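# Squeeze a grip trainer, hold, release, leave it upright

## Task

Using a single hand, press the grip trainer's two bars toward each other until they will not close further, keep that full squeeze steady for several seconds, then release so the bars spring apart. At the end the trainer must stand upright on the table by itself; it does not count if the robot is what keeps it in place.

## Robot and tools

Robot: one six-joint arm ending in a five-finger right hand. The arm's base may be tilted relative to the table. Nothing may be knocked or placed off the table.

Frames. Scene frame: origin on the table top under the arm's base, +z up, +y to the left when facing along +x. The hand point is fixed to the palm, 0.05 m in front of it, where index pad and thumb tip meet in a pinch. Its own axes: +z along the straightened fingers, +y out of the palm, +x across the palm toward the little finger. Straight fingers extend 0.06 to 0.07 m past the point along +z. A wrist bracket on the little-finger side sticks out 0.03 m beyond the point along +y and 0.11 m across the palm; it can collide.

The row. Every motion uses a row of 14 numbers, each in [-1, 1], in this order: dx, dy, dz, rx, ry, rz, little, ring, middle, index, thumb_bend, thumb_turn, force_limit, speed. The first six are an offset, not a pose: a shift and a rotation vector (rx, ry, rz) in the hand point's own axes, where 1.0 stands for 0.6 m or 180 degrees. The offset is counted from the hand point pose printed in the most recent result that shows it; before any such result in a scene, and for any second or later call within one reply, it is counted from where the robot is when the action begins. All rows of one action share that same reference; they do not add up. All-zero offsets therefore pull the hand back to that reference rather than idling. Finger numbers are targets: +1 straight/open, -1 curled fully into the palm. thumb_bend +1 straight, -1 fully bent; thumb_turn +1 beside the palm, -1 across in front of it, facing the fingers. A pinch is roughly index -0.22, thumb_bend -0.75, thumb_turn -0.57. force_limit maps linearly from near 0 N (-1) to 10 N (+1) at the fingertip, 15 N for the two thumb motors; it only stops closing, never opening. speed maps from almost zero (-1) to full (+1), full being 0.6 s for a whole finger travel.

Tools.
execute_actions: argument actions is a list with at most one entry, or empty. Empty list: just report the state. {"rows": [...], "steps": n}: up to 15 rows, n from 1 to 15 (default 15), each step 1/30 s; the final row repeats if rows run out. {"steps": n} alone (up to 300): a wait counted from the previous result, thinking time included. Optional pictures true/false. A refused call moves nothing.
move: target is one 14-number row as above, same offset reference. The hand point travels a straight path there in 0.5 to 10 s (cut off at 10 s), turning the short way, and does not avoid obstacles; it may lag, drift, or overshoot speed, notably near full reach. speed in m/s, 0.002 to 0.5 (default 0.25), turning capped at double that in rad/s. stop_force in N, 9 to 40, optional and not accepted in the first 0.2 s: when the wrist sensor feels that much extra push against the travel direction for two steps, the path ends, the hand backs up two steps and holds. Pressing can briefly reach double the value before easing. It is measured along the line to target in the starting axes, so it is unreliable on turning moves; omit it when moving away from something you press on. Hand numbers are sent at the start. The result adds a move: line (done, contact, off_target, moving, held, fault) with limits (paced = pose clipped; held = some steps blocked) and distance to target.
wait: seconds 0 to 10; robot gets nothing new.
zoom_image: camera cam_low (896x504) or cam_wrist (616x616 fisheye), region [x0, y0, x1, y1] pixels from top-left, at most 504x504.
show_instructions: shows the reference image(s); no arguments.
finished_scene: scene = current scene number; ends and grades it, irreversible.

Motion behaviour. Each step the commanded pose is clipped to within 100 mm and 16 degrees of the measured pose; position wins over orientation. Commands are smoothed, about 0.17 s behind. After an action ends the arm only continues to the last clipped pose, so check the reported pose and send the remainder. The elbow cannot fully straighten.

Fingers. A motor moves only when its target changes (by 0.01 or more) and continues after the action until it reaches the target or, closing, its load hits force_limit; then it locks (holds at least 15 N either way). Blocked motors push on, then report stalled. Resending the same numbers keeps a grip. To squeeze harder, raise force_limit and send a target still more closed than hand_measured; to loosen, send one more open. Locked fingers do not follow a yielding object. Fast closing overshoots the force limit; use speed -0.9 or lower for gentle closing. The whole hand with thumb in front can wrap objects 0.035 to 0.08 m wide, centred on the wrist side of the hand point; turn the thumb before arriving.

Results. State line: hand point position (m), quaternion wxyz, velocities (m/s, rad/s), scene frame; position is less accurate at long reach. Wrist force/torque in hand point axes: force points back into the arm when pressing, offset up to about 4 N, noise about 2.4 N, saturates near 50 N. hand_measured, hand_stopped_by (moving, target, force, stalled, fault), hand_load_n (positive = pushed open) list six motors in row order; a load falling near 0 means a lost grip. Hand target line shows where the hand is being driven. pose unreachable or HELD means the clearance check altered or blocked the command.

Avoid: joint torque at its limit (wrist joints 26.3 N m, others 141 N m) or any outside force of 150 N stops the arm for 10 s. Motors over 70 °C warn, at 85 °C brakes engage for minutes. The arm is stiff: aiming even slightly past a firm contact can fault. Approach slowly; avoid drops, slips, slams and hard pushes.

Each tool is called after "Call:" by a JSON object that holds its "method" and its "body", one argument or row to a line.

Reference images:

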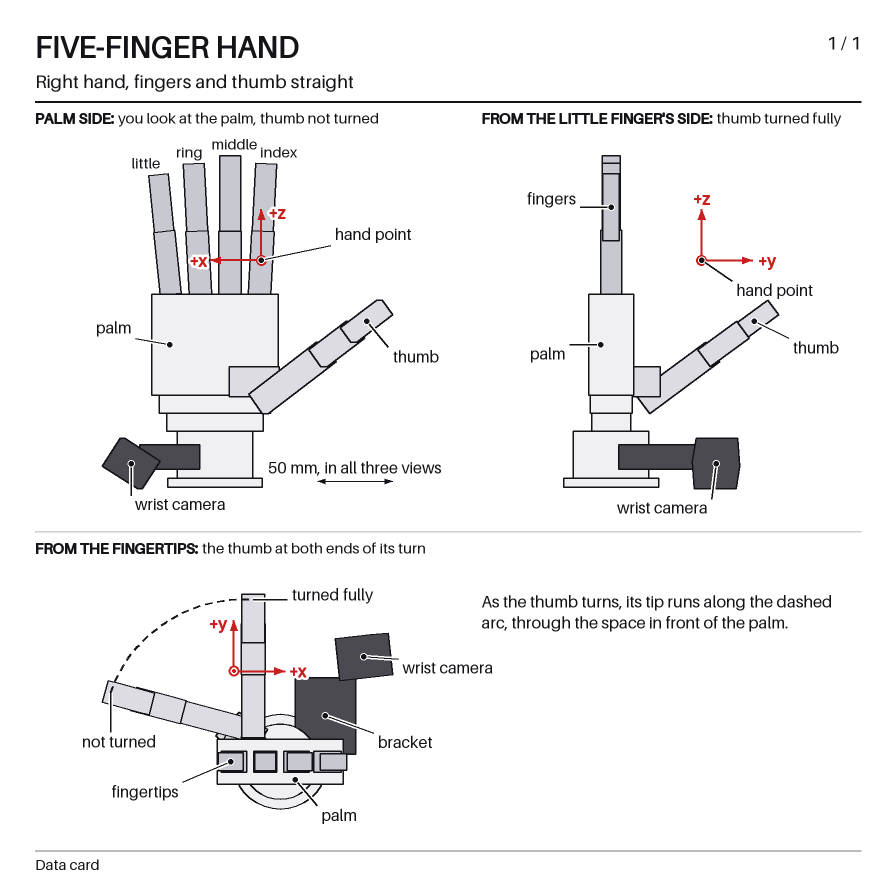

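## Session

Call:
{"method": "execute_actions", "body": {
  "actions": []
}}

Scene clock: 0.00 s of 4800.00 s.
end_effector_position=(+0.6597, +0.4501, +0.2308) hand_measured=(+1.000, +1.000, +1.000, +1.000, +1.000, +1.000) hand_load_n=(+0.0, +0.0, +0.0, +0.0, +0.0, +0.0) hand_stopped_by=(target, target, target, target, target, target) hand_force_limit=0.00 hand_speed=-0.80 end_effector_quat_wxyz=(+0.611, +0.421, +0.667, +0.065) end_effector_velocity=(-0.000, +0.000, +0.001) end_effector_angular_velocity=(-0.001, +0.000, +0.001)
Joint positions: [ 0.837 -0.613  0.903  0.337  2.639 -0.316]
Joint velocities: [ 0.    -0.001 -0.     0.001 -0.    -0.001]
Motor temperatures (°C, as the motors report them): [27 29 30 31 32 34]
Wrist force (N, on the end effector, along its own x y z axes, offset not removed): no reading
Wrist torque (N m, same axes, about the end effector's origin, offset not removed): no reading
Hand target: +0.660, +0.450, +0.231; +0.611, +0.421, +0.667, +0.065

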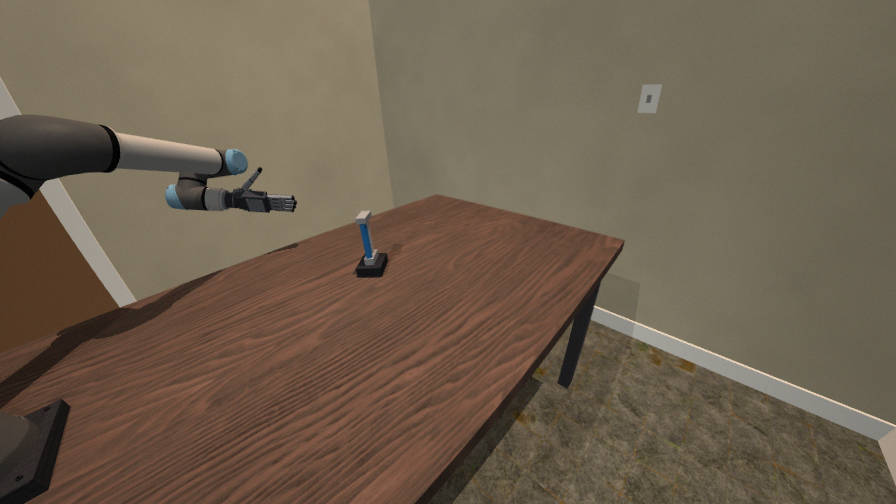

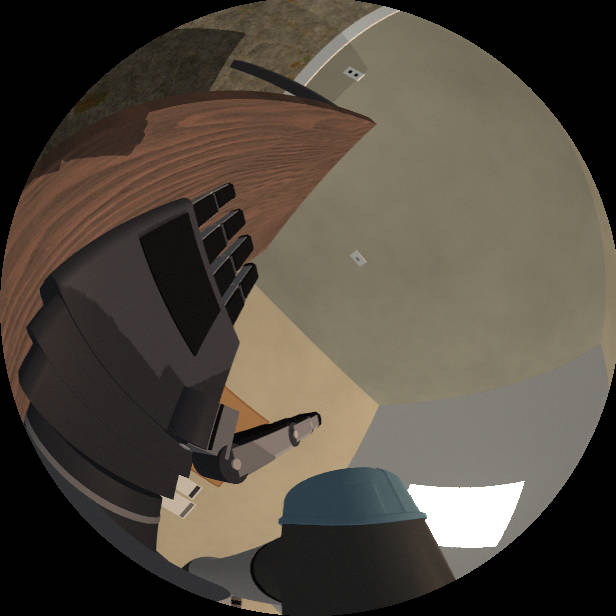

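Call:
{"method": "zoom_image", "body": {
  "camera": "cam_low",
  "region": [320, 190, 430, 290]
}}

Region (320, 190, 430, 290) of cam_low's 896x504 image, scaled by 4.582, with more detail than that image has; it fills the top 458 rows of this view, and the rest is white.

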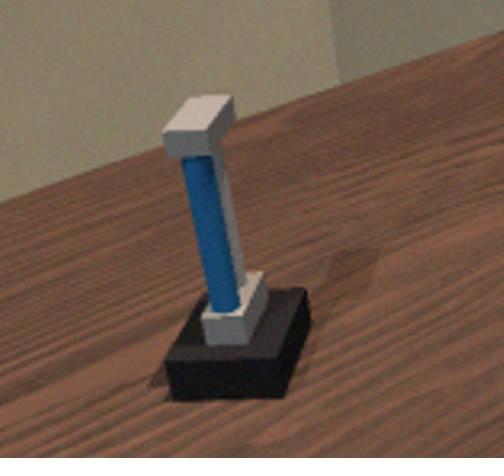

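Call:
{"method": "move", "body": {
  "target": [-0.185,-0.415,0.172,0.080,-0.111,-0.196,1,1,1,1,1,-1,0,1]
}}

Scene clock: 50.13 s of 4800.00 s.
end_effector_position=(+0.6185, +0.1762, +0.1405) hand_measured=(+1.000, +1.000, +1.000, +1.000, +1.000, -1.000) hand_load_n=(+0.0, +0.0, +0.0, +0.0, +0.0, +0.0) hand_stopped_by=(target, target, target, target, target, target) hand_force_limit=0.00 hand_speed=1.00 end_effector_quat_wxyz=(+0.649, +0.278, +0.652, -0.277) end_effector_velocity=(+0.000, -0.001, -0.000) end_effector_angular_velocity=(-0.013, -0.010, +0.008)
Joint positions: [ 0.528 -0.896  1.808 -0.781  2.766 -1.444]
Joint velocities: [-0.005 -0.003  0.022 -0.068 -0.01  -0.048]
Motor temperatures (°C, as the motors report them): [27 29 30 31 32 34]
Wrist force (N, on the end effector, along its own x y z axes, offset not removed): [-4.0 -1.4 -0.6]
Wrist torque (N m, same axes, about the end effector's origin, offset not removed): [-0.16 0.57 -0.46]
Hand target: +0.619, +0.176, +0.140; +0.650, +0.277, +0.651, -0.277
Off the commanded pose: 0.000 m, 0 deg.
After step 90, 44.83 s passed at rest.
move: done
camera_calibration (this result's frames):
cam_wrist: T_world_to_cam=[[0.738949, 0.664786, 0.109605, -0.585745], [-0.443174, 0.357046, 0.822262, 0.0920211], [0.507494, -0.656184, 0.558455, -0.150571], [0, 0, 0, 1]] pos_world=[0.550031, 0.257737, 0.0726223]

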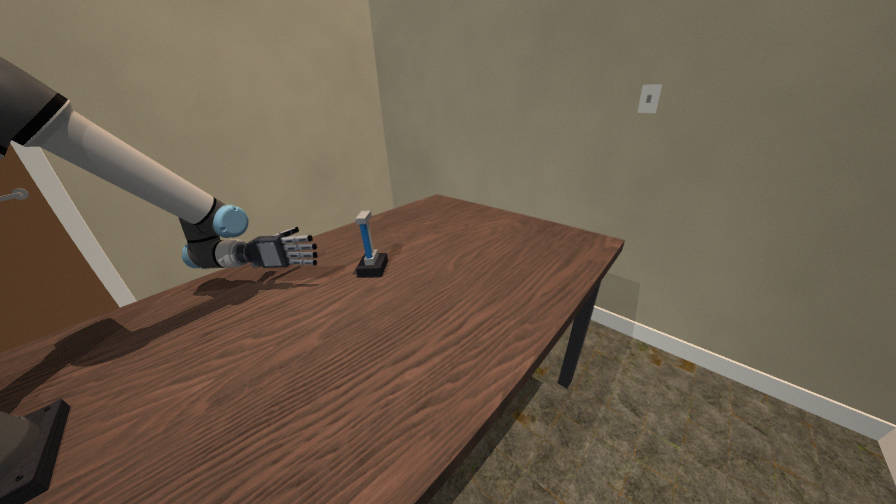

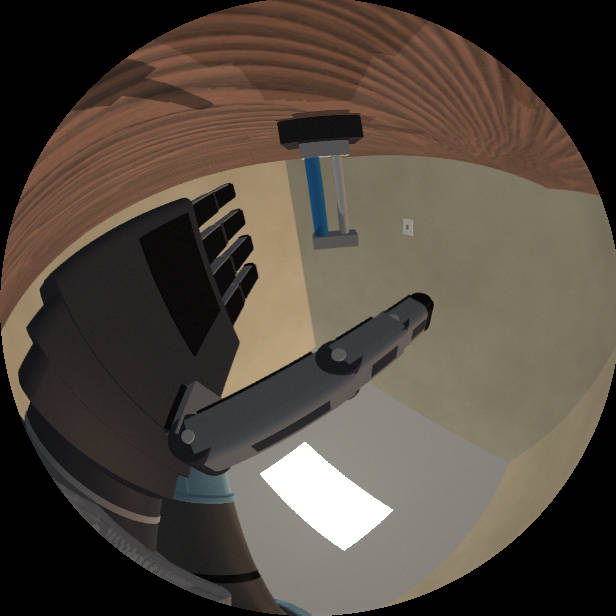

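Call:
{"method": "zoom_image", "body": {
  "camera": "cam_wrist",
  "region": [250, 100, 410, 260]
}}

Region (250, 100, 410, 260) of cam_wrist's 616x616 image, scaled by 3.150, with more detail than that image has.

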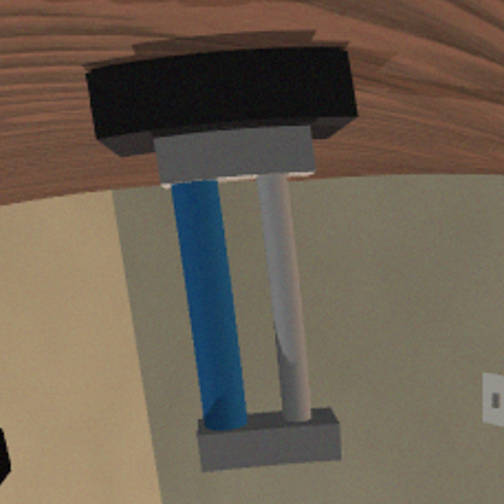

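Call:
{"method": "move", "body": {
  "target": [0.017,0.05,0.27,0,0,0,1,1,1,1,1,-1,0,1],
  "speed": 0.12
}}

Call:
{"method": "zoom_image", "body": {
  "camera": "cam_low",
  "region": [280, 180, 430, 300]
}}

Scene clock: 82.27 s of 4800.00 s.
end_effector_position=(+0.7521, +0.0802, +0.1296) hand_measured=(+1.000, +1.000, +1.000, +1.000, +1.000, -1.000) hand_load_n=(+0.0, +0.0, +0.0, +0.0, +0.0, +0.0) hand_stopped_by=(target, target, target, target, target, target) hand_force_limit=0.00 hand_speed=1.00 end_effector_quat_wxyz=(+0.649, +0.278, +0.652, -0.277) end_effector_velocity=(+0.003, -0.001, +0.001) end_effector_angular_velocity=(+0.001, -0.002, -0.000)
Joint positions: [ 0.286 -0.763  1.593 -0.748  2.525 -1.499]
Joint velocities: [-0.003  0.003 -0.007  0.003 -0.003  0.001]
Motor temperatures (°C, as the motors report them): [27 29 30 31 32 34]
Wrist force (N, on the end effector, along its own x y z axes, offset not removed): [-4.4 3.4 0.0]
Wrist torque (N m, same axes, about the end effector's origin, offset not removed): [0.41 0.90 -0.13]
Hand target: +0.752, +0.080, +0.130; +0.649, +0.278, +0.652, -0.277
Off the commanded pose: 0.000 m, 0 deg.
After step 90, 27.23 s passed at rest.
move: done
camera_calibration (this result's frames):
cam_wrist: T_world_to_cam=[[0.738935, 0.664811, 0.109552, -0.619462], [-0.443217, 0.357148, 0.822194, 0.194397], [0.507478, -0.656103, 0.558565, -0.275268], [0, 0, 0, 1]] pos_world=[0.683595, 0.161793, 0.0617863]

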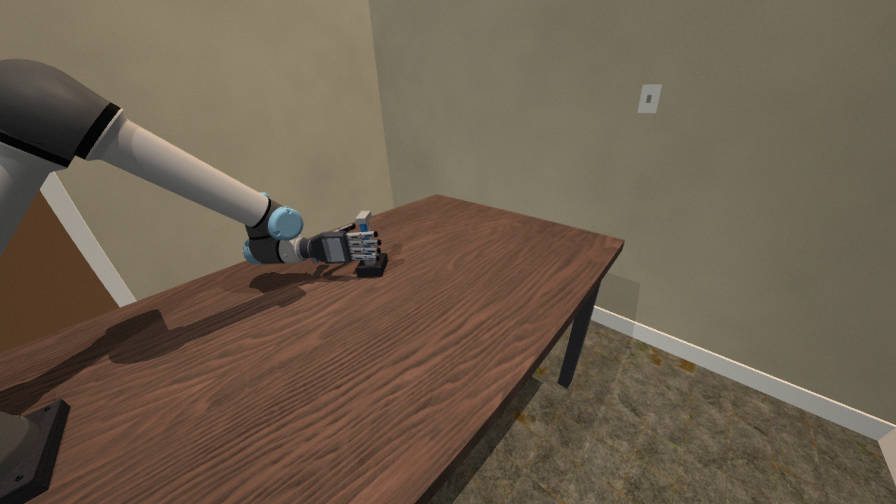

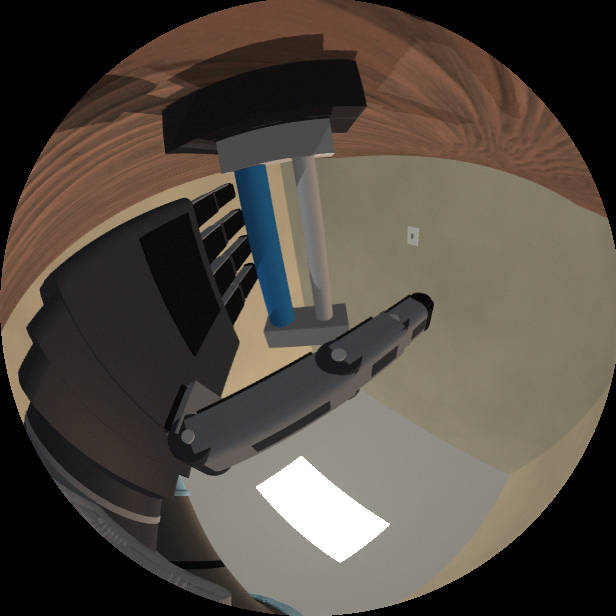

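Region (280, 180, 430, 300) of cam_low's 896x504 image, scaled by 3.360, with more detail than that image has; it fills the top 403 rows of this view, and the rest is white.

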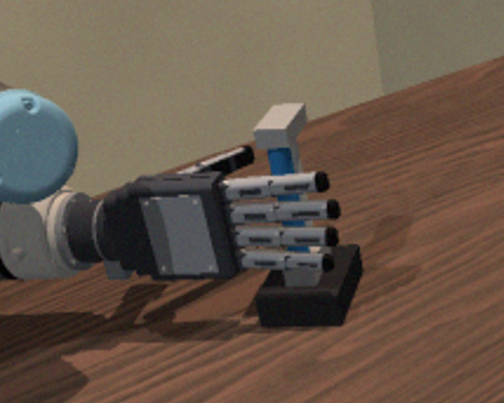

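Call:
{"method": "move", "body": {
  "target": [-0.004,0.008,0.088,0,0,0,1,1,1,1,1,-1,0,1],
  "speed": 0.05
}}

Scene clock: 94.57 s of 4800.00 s.
end_effector_position=(+0.7919, +0.0456, +0.1318) hand_measured=(+1.000, +1.000, +1.000, +1.000, +1.000, -1.000) hand_load_n=(+0.0, +0.0, +0.0, +0.0, +0.0, +0.0) hand_stopped_by=(target, target, target, target, target, target) hand_force_limit=0.00 hand_speed=1.00 end_effector_quat_wxyz=(+0.649, +0.278, +0.652, -0.277) end_effector_velocity=(+0.002, -0.002, -0.000) end_effector_angular_velocity=(-0.001, +0.001, -0.000)
Joint positions: [ 0.218 -0.721  1.503 -0.706  2.458 -1.508]
Joint velocities: [-0.003  0.003 -0.006  0.003 -0.003 -0.001]
Motor temperatures (°C, as the motors report them): [27 29 30 31 32 34]
Wrist force (N, on the end effector, along its own x y z axes, offset not removed): [-1.9 0.5 2.6]
Wrist torque (N m, same axes, about the end effector's origin, offset not removed): [-0.10 0.22 -0.22]
Hand target: +0.792, +0.045, +0.132; +0.649, +0.278, +0.652, -0.277
Off the commanded pose: 0.000 m, 0 deg.
After step 90, 7.83 s passed at rest.
move: done
camera_calibration (this result's frames):
cam_wrist: T_world_to_cam=[[0.738928, 0.664822, 0.109529, -0.626105], [-0.443232, 0.357185, 0.82217, 0.222608], [0.507475, -0.656072, 0.558605, -0.319368], [0, 0, 0, 1]] pos_world=[0.723385, 0.127208, 0.0639553]

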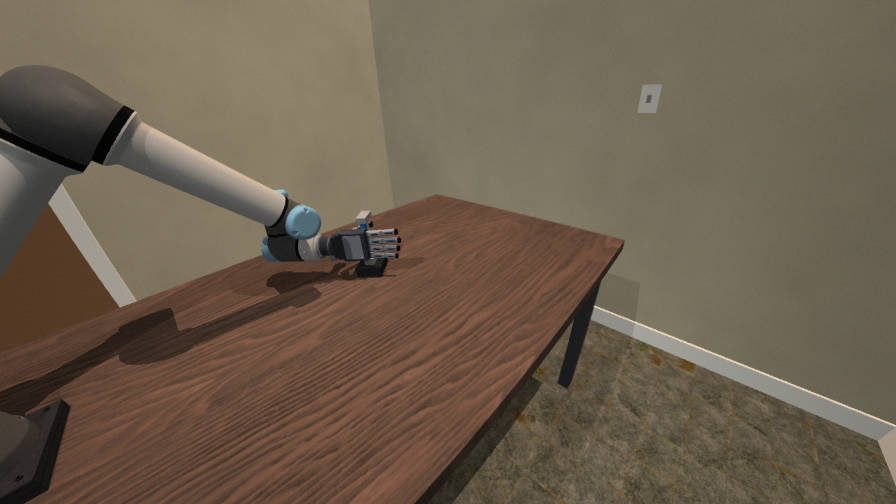

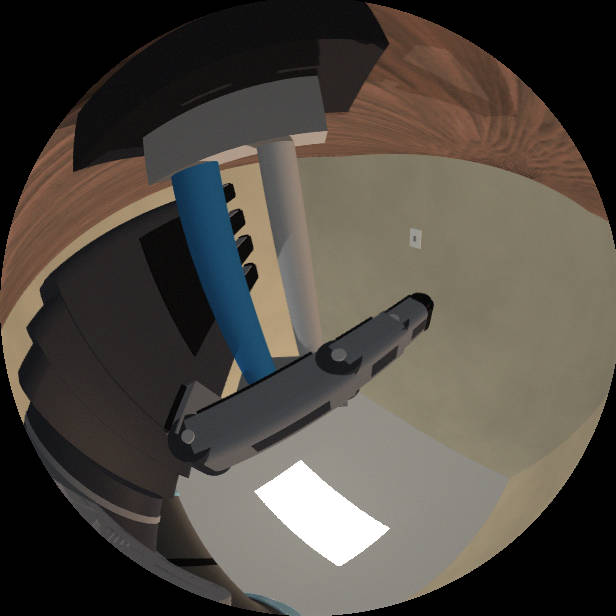

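Close fingers slowly with modest force first.

Call:
{"method": "move", "body": {
  "target": [0,0.004,0,0,0,0,-1,-1,-1,-1,0,-1,-0.4,-0.6],
  "speed": 0.01
}}

Scene clock: 101.07 s of 4800.00 s.
end_effector_position=(+0.7936, +0.0473, +0.1318) hand_measured=(-0.730, -0.664, -0.552, -0.686, +0.026, -1.000) hand_load_n=(+0.0, +0.0, +4.5, +0.5, +4.5, +0.5) hand_stopped_by=(force, force, force, force, force, target) hand_force_limit=-0.40 hand_speed=-0.60 end_effector_quat_wxyz=(+0.649, +0.278, +0.652, -0.277) end_effector_velocity=(+0.000, -0.000, +0.000) end_effector_angular_velocity=(-0.001, -0.000, -0.000)
Joint positions: [ 0.221 -0.717  1.495 -0.702  2.46  -1.507]
Joint velocities: [-0.    -0.    -0.001 -0.001  0.    -0.002]
Motor temperatures (°C, as the motors report them): [27 29 30 31 32 34]
Wrist force (N, on the end effector, along its own x y z axes, offset not removed): [-4.8 2.8 -0.1]
Wrist torque (N m, same axes, about the end effector's origin, offset not removed): [0.27 0.75 -0.31]
Hand target: +0.794, +0.047, +0.132; +0.649, +0.278, +0.652, -0.277
Off the commanded pose: 0.000 m, 0 deg.
After step 90, 0.63 s passed at rest.
move: done
camera_calibration (this result's frames):
cam_wrist: T_world_to_cam=[[0.73891, 0.664838, 0.109553, -0.628494], [-0.443255, 0.357163, 0.822168, 0.222797], [0.50748, -0.656068, 0.558604, -0.319146], [0, 0, 0, 1]] pos_world=[0.725117, 0.128891, 0.0639533]

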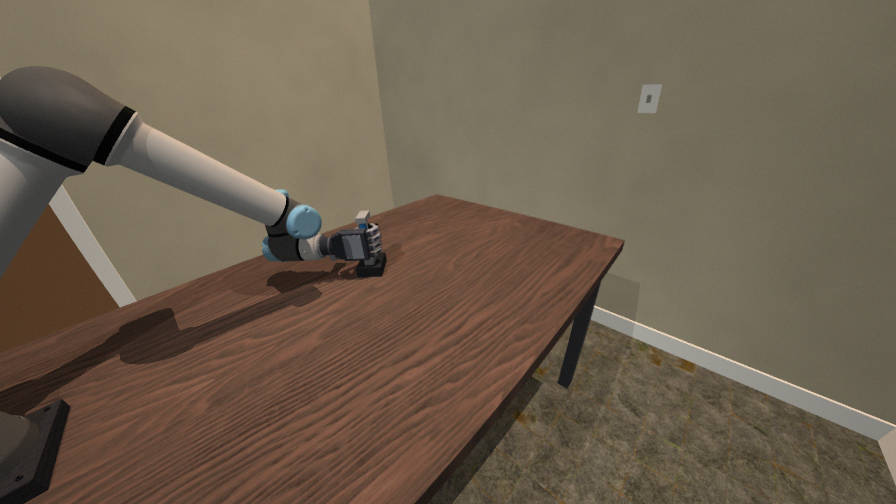

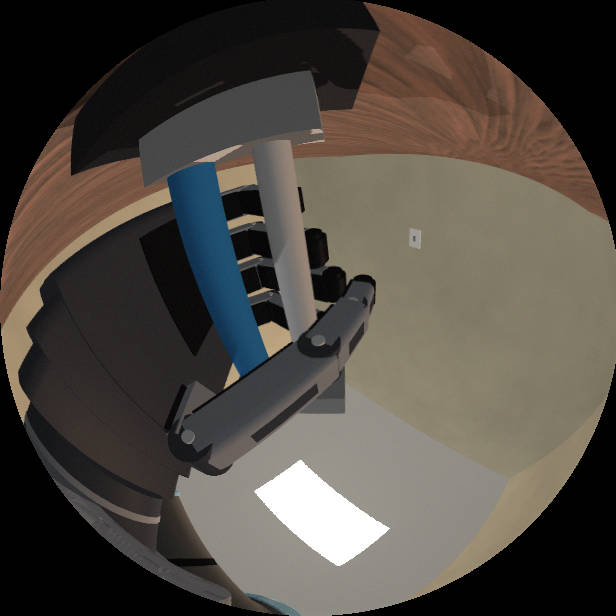

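Call:
{"method": "move", "body": {
  "target": [0,0,0,0,0,0,-0.98,-0.98,-0.98,-0.98,0,-1,1,-0.8],
  "speed": 0.01
}}

Scene clock: 106.67 s of 4800.00 s.
end_effector_position=(+0.7936, +0.0473, +0.1318) hand_measured=(-0.980, -0.926, -0.638, -0.926, +0.028, -1.000) hand_load_n=(+0.0, +8.5, +8.0, +5.0, +8.0, +0.5) hand_stopped_by=(target, force, force, force, force, target) hand_force_limit=1.00 hand_speed=-0.80 end_effector_quat_wxyz=(+0.649, +0.278, +0.652, -0.277) end_effector_velocity=(+0.000, +0.000, -0.000) end_effector_angular_velocity=(-0.001, +0.001, +0.000)
Joint positions: [ 0.221 -0.717  1.495 -0.702  2.46  -1.507]
Joint velocities: [ 0.     0.    -0.    -0.    -0.    -0.002]
Motor temperatures (°C, as the motors report them): [27 29 30 31 32 34]
Wrist force (N, on the end effector, along its own x y z axes, offset not removed): [0.1 -1.3 6.4]
Wrist torque (N m, same axes, about the end effector's origin, offset not removed): [-0.52 -0.18 0.04]
Hand target: +0.794, +0.047, +0.132; +0.649, +0.278, +0.652, -0.277
Off the commanded pose: 0.000 m, 0 deg.
After step 90, 1.53 s passed at rest.
move: done
camera_calibration (this result's frames):
cam_wrist: T_world_to_cam=[[0.738941, 0.664806, 0.10954, -0.628488], [-0.443226, 0.357182, 0.822175, 0.222789], [0.507461, -0.65609, 0.558596, -0.319146], [0, 0, 0, 1]] pos_world=[0.725115, 0.128858, 0.0639468]

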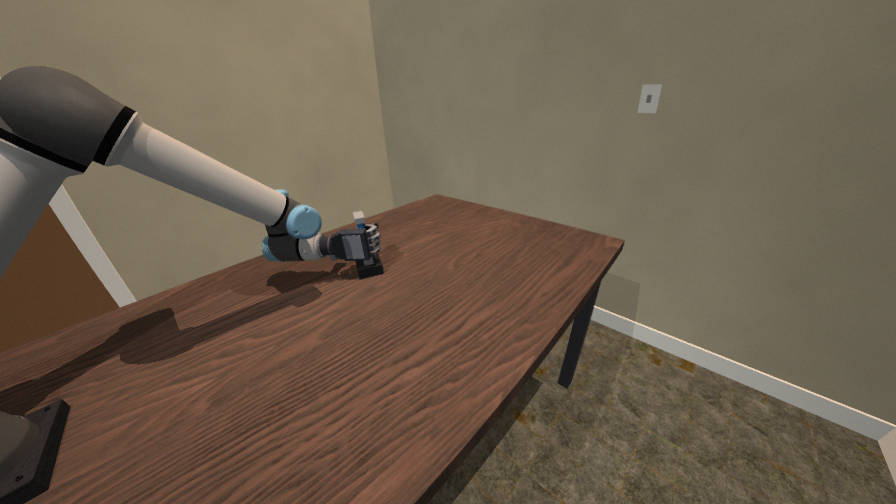

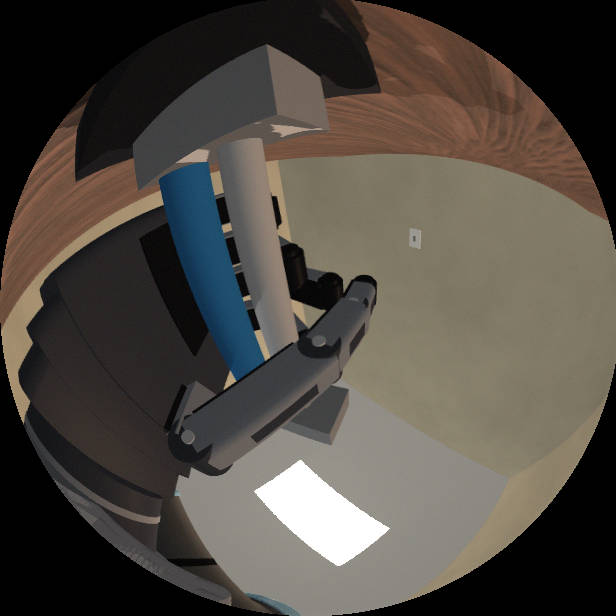

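Call:
{"method": "move", "body": {
  "target": [0,0,0,0,0,0,-1,-1,-0.2,-0.926,-1,-1,1,-0.7],
  "speed": 0.01
}}

Call:
{"method": "zoom_image", "body": {
  "camera": "cam_low",
  "region": [310, 200, 410, 290]
}}

Scene clock: 119.87 s of 4800.00 s.
end_effector_position=(+0.7936, +0.0473, +0.1318) hand_measured=(-1.000, -0.932, -0.200, -0.924, -0.048, -1.000) hand_load_n=(+0.0, +10.5, +0.0, +4.5, +7.5, +1.0) hand_stopped_by=(target, force, target, target, force, target) hand_force_limit=1.00 hand_speed=-0.70 end_effector_quat_wxyz=(+0.649, +0.278, +0.652, -0.277) end_effector_velocity=(+0.000, +0.000, +0.001) end_effector_angular_velocity=(-0.000, -0.001, +0.000)
Joint positions: [ 0.221 -0.717  1.495 -0.702  2.46  -1.507]
Joint velocities: [ 0. -0. -0. -0.  0. -0.]
Motor temperatures (°C, as the motors report them): [27 29 30 31 32 34]
Wrist force (N, on the end effector, along its own x y z axes, offset not removed): [-2.2 1.5 4.9]
Wrist torque (N m, same axes, about the end effector's origin, offset not removed): [0.12 -0.07 -0.19]
Hand target: +0.794, +0.047, +0.132; +0.649, +0.278, +0.652, -0.277
Off the commanded pose: 0.000 m, 0 deg.
After step 90, 9.03 s passed at rest.
move: done
camera_calibration (this result's frames):
cam_wrist: T_world_to_cam=[[0.738916, 0.664831, 0.109553, -0.628494], [-0.443253, 0.357167, 0.822167, 0.222797], [0.507474, -0.656073, 0.558604, -0.319146], [0, 0, 0, 1]] pos_world=[0.725119, 0.128884, 0.0639537]

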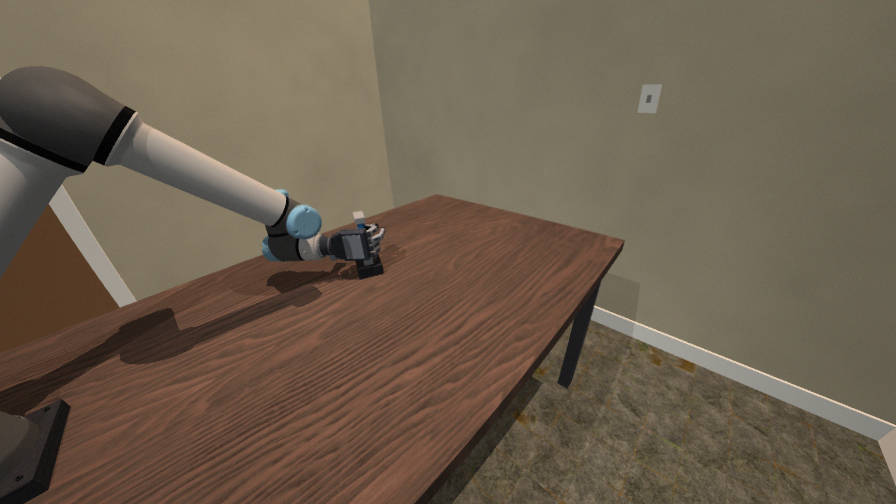

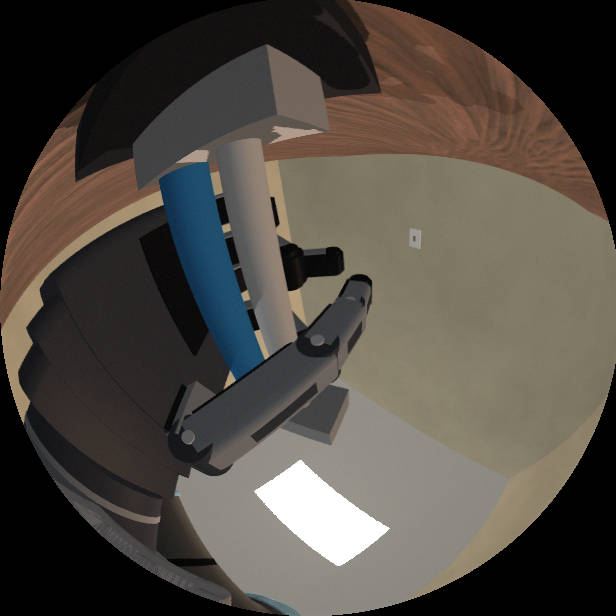

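Region (310, 200, 410, 290) of cam_low's 896x504 image, scaled by 5.040, with more detail than that image has; it fills the top 454 rows of this view, and the rest is white.

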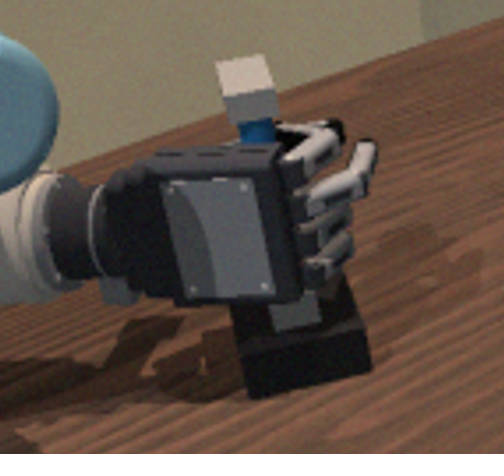

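Call:
{"method": "move", "body": {
  "target": [0,0,0,0,0,0,1,1,1,1,1,-1,1,0]
}}

Call:
{"method": "move", "body": {
  "target": [0,-0.03,-0.25,0,0,0,1,1,1,1,1,-1,1,0],
  "speed": 0.15
}}

Call:
{"method": "zoom_image", "body": {
  "camera": "cam_low",
  "region": [320, 190, 430, 290]
}}

Scene clock: 141.67 s of 4800.00 s.
end_effector_position=(+0.7936, +0.0473, +0.1318) hand_measured=(+1.000, +1.000, +1.000, +1.000, +1.000, -1.000) hand_load_n=(+0.0, +0.0, +0.0, +0.0, +0.0, +0.0) hand_stopped_by=(target, target, target, target, target, target) hand_force_limit=1.00 hand_speed=0.00 end_effector_quat_wxyz=(+0.649, +0.278, +0.652, -0.277) end_effector_velocity=(-0.000, -0.000, -0.001) end_effector_angular_velocity=(-0.001, +0.002, -0.000)
Joint positions: [ 0.221 -0.717  1.495 -0.702  2.46  -1.507]
Joint velocities: [-0.     0.001  0.     0.    -0.    -0.001]
Motor temperatures (°C, as the motors report them): [27 29 30 31 32 34]
Wrist force (N, on the end effector, along its own x y z axes, offset not removed): [-3.7 0.7 0.1]
Wrist torque (N m, same axes, about the end effector's origin, offset not removed): [0.12 0.49 -0.20]
Hand target: +0.794, +0.047, +0.132; +0.649, +0.278, +0.652, -0.277
Off the commanded pose: 0.000 m, 0 deg.
After step 90, 17.30 s passed at rest.
move: done
camera_calibration (this result's frames):
cam_wrist: T_world_to_cam=[[0.738923, 0.664827, 0.10954, -0.628488], [-0.443236, 0.357171, 0.822175, 0.222789], [0.507479, -0.656075, 0.558597, -0.319146], [0, 0, 0, 1]] pos_world=[0.725112, 0.128879, 0.0639465]

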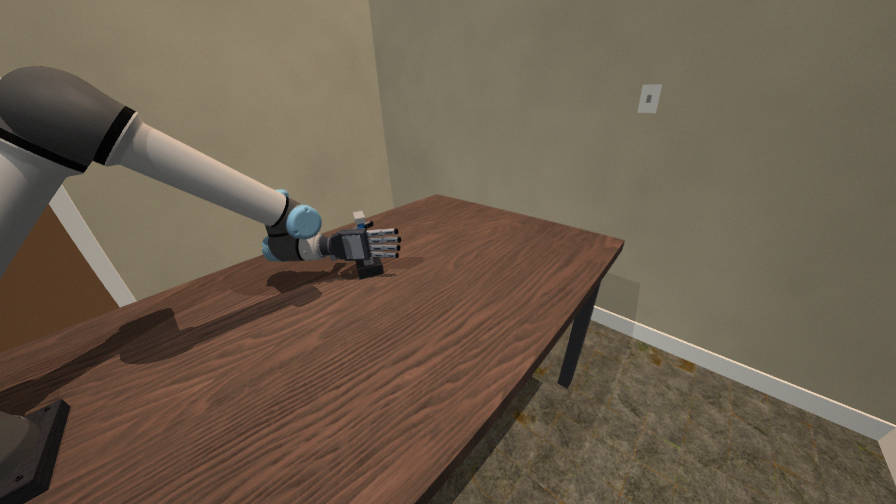

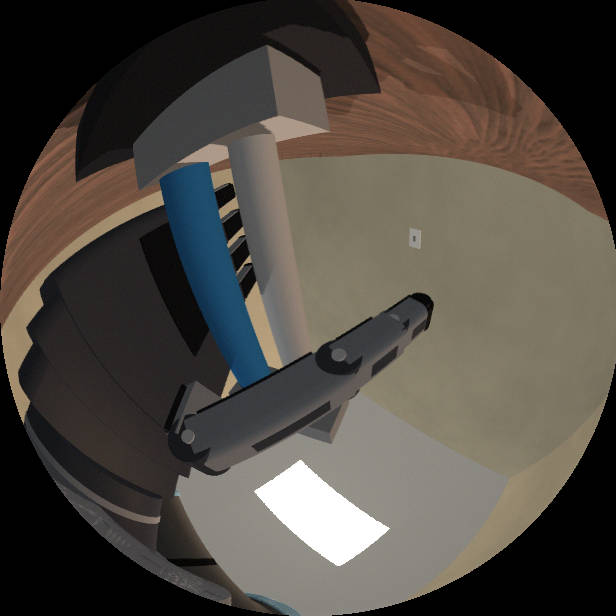

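Scene clock: 143.27 s of 4800.00 s.
end_effector_position=(+0.6769, +0.1429, +0.1324) hand_measured=(+1.000, +1.000, +1.000, +1.000, +1.000, -1.000) hand_load_n=(+0.0, +0.0, +0.0, +0.0, +0.0, +0.0) hand_stopped_by=(target, target, target, target, target, target) hand_force_limit=1.00 hand_speed=0.00 end_effector_quat_wxyz=(+0.649, +0.278, +0.652, -0.277) end_effector_velocity=(-0.002, +0.002, +0.001) end_effector_angular_velocity=(+0.001, -0.001, +0.000)
Joint positions: [ 0.429 -0.834  1.72  -0.781  2.667 -1.473]
Joint velocities: [ 0.004 -0.002  0.002 -0.     0.004  0.002]
Motor temperatures (°C, as the motors report them): [27 29 30 31 32 34]
Wrist force (N, on the end effector, along its own x y z axes, offset not removed): [-0.5 3.1 -2.0]
Wrist torque (N m, same axes, about the end effector's origin, offset not removed): [0.54 0.12 0.04]
Hand target: +0.677, +0.143, +0.132; +0.649, +0.278, +0.652, -0.277
Off the commanded pose: 0.000 m, 0 deg.
move: done
camera_calibration (this result's frames):
cam_wrist: T_world_to_cam=[[0.738919, 0.664823, 0.109586, -0.605887], [-0.443223, 0.357091, 0.822216, 0.136444], [0.507496, -0.656122, 0.558526, -0.197552], [0, 0, 0, 1]] pos_world=[0.608434, 0.224467, 0.0645484]

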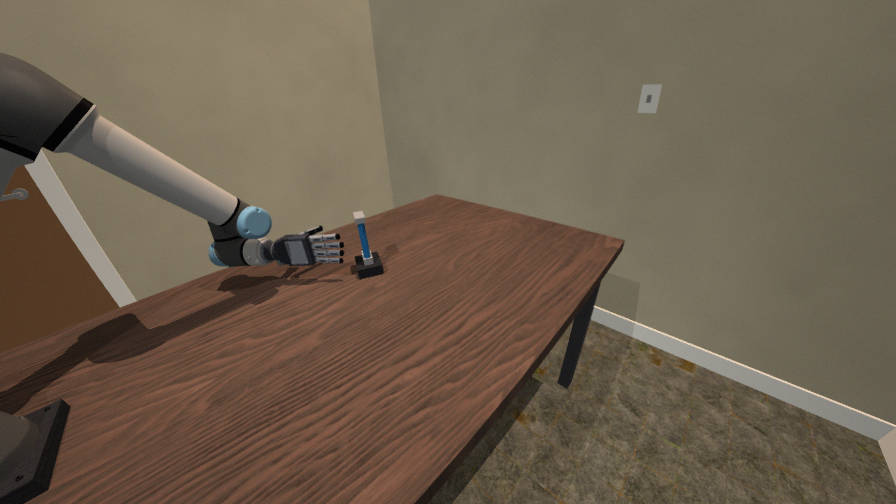

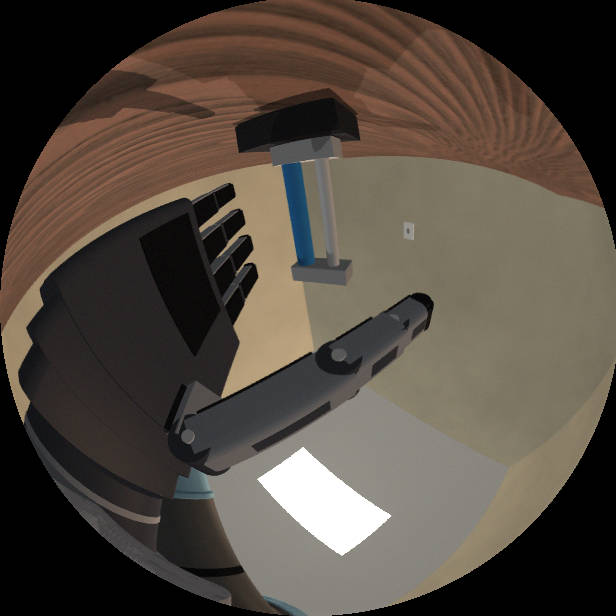

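Region (320, 190, 430, 290) of cam_low's 896x504 image, scaled by 4.582, with more detail than that image has; it fills the top 458 rows of this view, and the rest is white.

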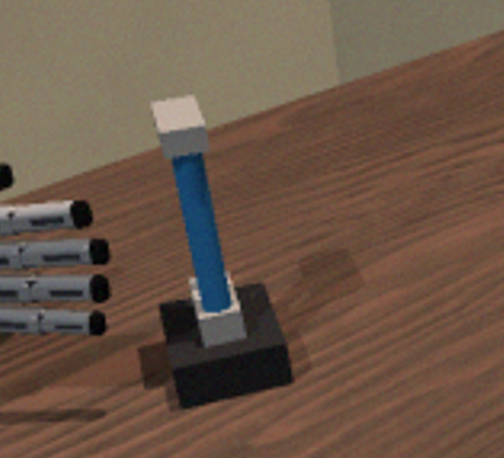

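Call:
{"method": "move", "body": {
  "target": [0,-0.365,0.152,-0.506,0,0,1,1,1,1,1,-1,1,0]
}}

Call:
{"method": "move", "body": {
  "target": [0,0,0.3,0,0,0,1,1,1,1,1,-1,1,0],
  "speed": 0.12
}}

Scene clock: 163.77 s of 4800.00 s.
end_effector_position=(+0.5822, -0.0749, +0.1318) hand_measured=(+1.000, +1.000, +1.000, +1.000, +1.000, -1.000) hand_load_n=(+0.0, +0.0, +0.0, +0.0, +0.0, +0.0) hand_stopped_by=(target, target, target, target, target, target) hand_force_limit=1.00 hand_speed=0.00 end_effector_quat_wxyz=(+0.651, -0.270, +0.657, +0.269) end_effector_velocity=(-0.000, -0.001, -0.000) end_effector_angular_velocity=(+0.003, -0.003, +0.015)
Joint positions: [-0.699 -0.824  1.778 -1.007 -0.046 -1.471]
Joint velocities: [-0.     0.025 -0.053  0.153 -0.015 -0.125]
Motor temperatures (°C, as the motors report them): [27 29 30 31 32 34]
Wrist force (N, on the end effector, along its own x y z axes, offset not removed): [-4.2 1.0 -1.5]
Wrist torque (N m, same axes, about the end effector's origin, offset not removed): [0.12 0.79 -0.15]
Hand target: +0.582, -0.075, +0.132; +0.651, -0.270, +0.656, +0.270
Off the commanded pose: 0.000 m, 0 deg.
After step 90, 13.77 s passed at rest.
move: done
camera_calibration (this result's frames):
cam_wrist: T_world_to_cam=[[-0.676101, 0.72825, 0.111979, 0.437179], [-0.345962, -0.447953, 0.824408, 0.0554802], [0.650537, 0.518642, 0.554808, -0.28684], [0, 0, 0, 1]] pos_world=[0.501371, -0.144756, 0.0644482]

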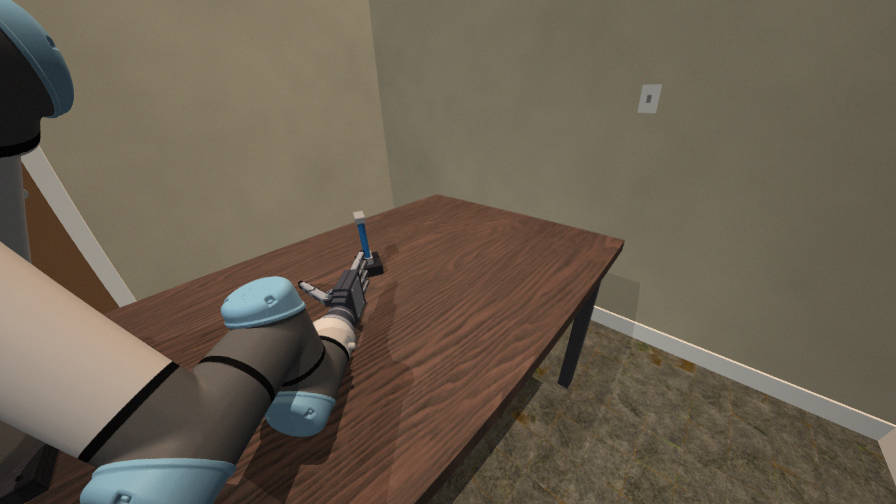

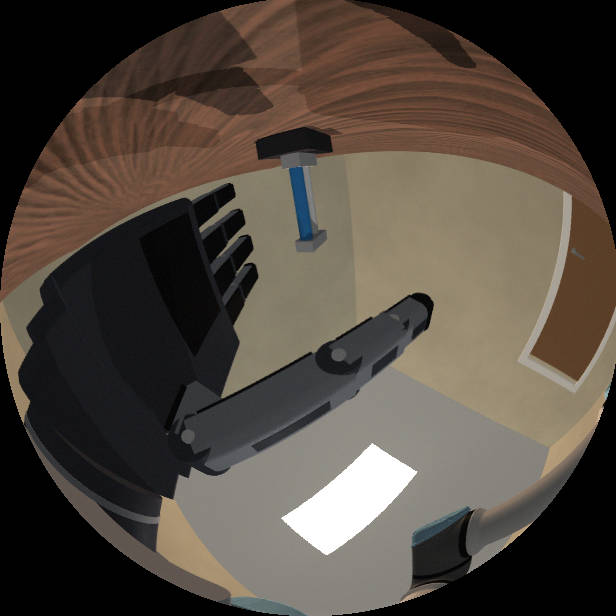

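Scene clock: 165.83 s of 4800.00 s.
end_effector_position=(+0.7097, +0.0519, +0.1304) hand_measured=(+1.000, +1.000, +1.000, +1.000, +1.000, -1.000) hand_load_n=(+0.0, +0.0, +0.0, +0.0, +0.0, +0.0) hand_stopped_by=(target, target, target, target, target, target) hand_force_limit=1.00 hand_speed=0.00 end_effector_quat_wxyz=(+0.651, -0.270, +0.657, +0.269) end_effector_velocity=(+0.001, +0.001, -0.000) end_effector_angular_velocity=(-0.001, +0.001, -0.000)
Joint positions: [-0.375 -0.718  1.543 -0.817  0.279 -1.531]
Joint velocities: [ 0.003  0.003 -0.006  0.009  0.003 -0.006]
Motor temperatures (°C, as the motors report them): [27 29 30 31 32 34]
Wrist force (N, on the end effector, along its own x y z axes, offset not removed): [2.4 1.6 0.3]
Wrist torque (N m, same axes, about the end effector's origin, offset not removed): [0.31 -0.52 0.22]
Hand target: +0.710, +0.052, +0.130; +0.651, -0.270, +0.657, +0.269
Off the commanded pose: 0.000 m, 0 deg.
move: done
camera_calibration (this result's frames):
cam_wrist: T_world_to_cam=[[-0.676115, 0.728231, 0.112019, 0.43127], [-0.346156, -0.448167, 0.82421, 0.157769], [0.650419, 0.518485, 0.555094, -0.434747], [0, 0, 0, 1]] pos_world=[0.628968, -0.0179482, 0.06298]

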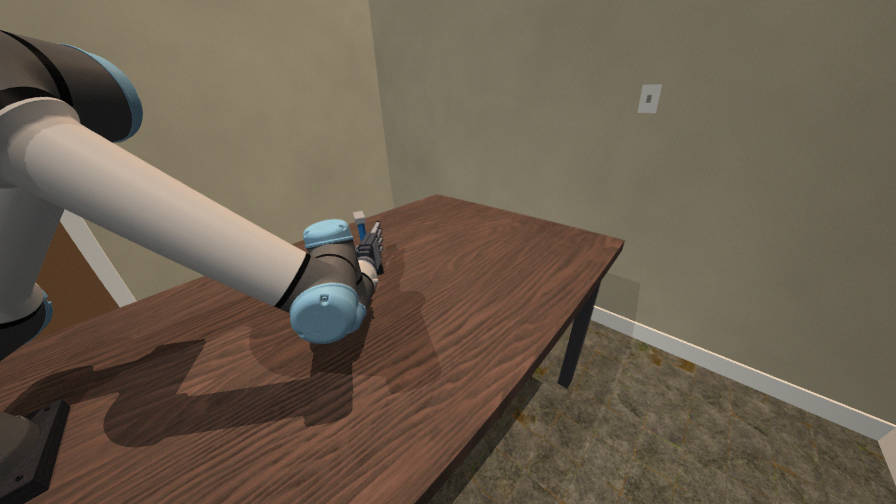

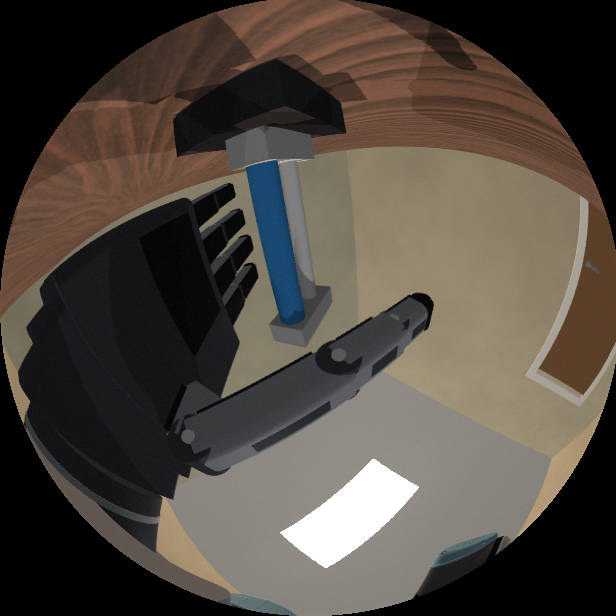

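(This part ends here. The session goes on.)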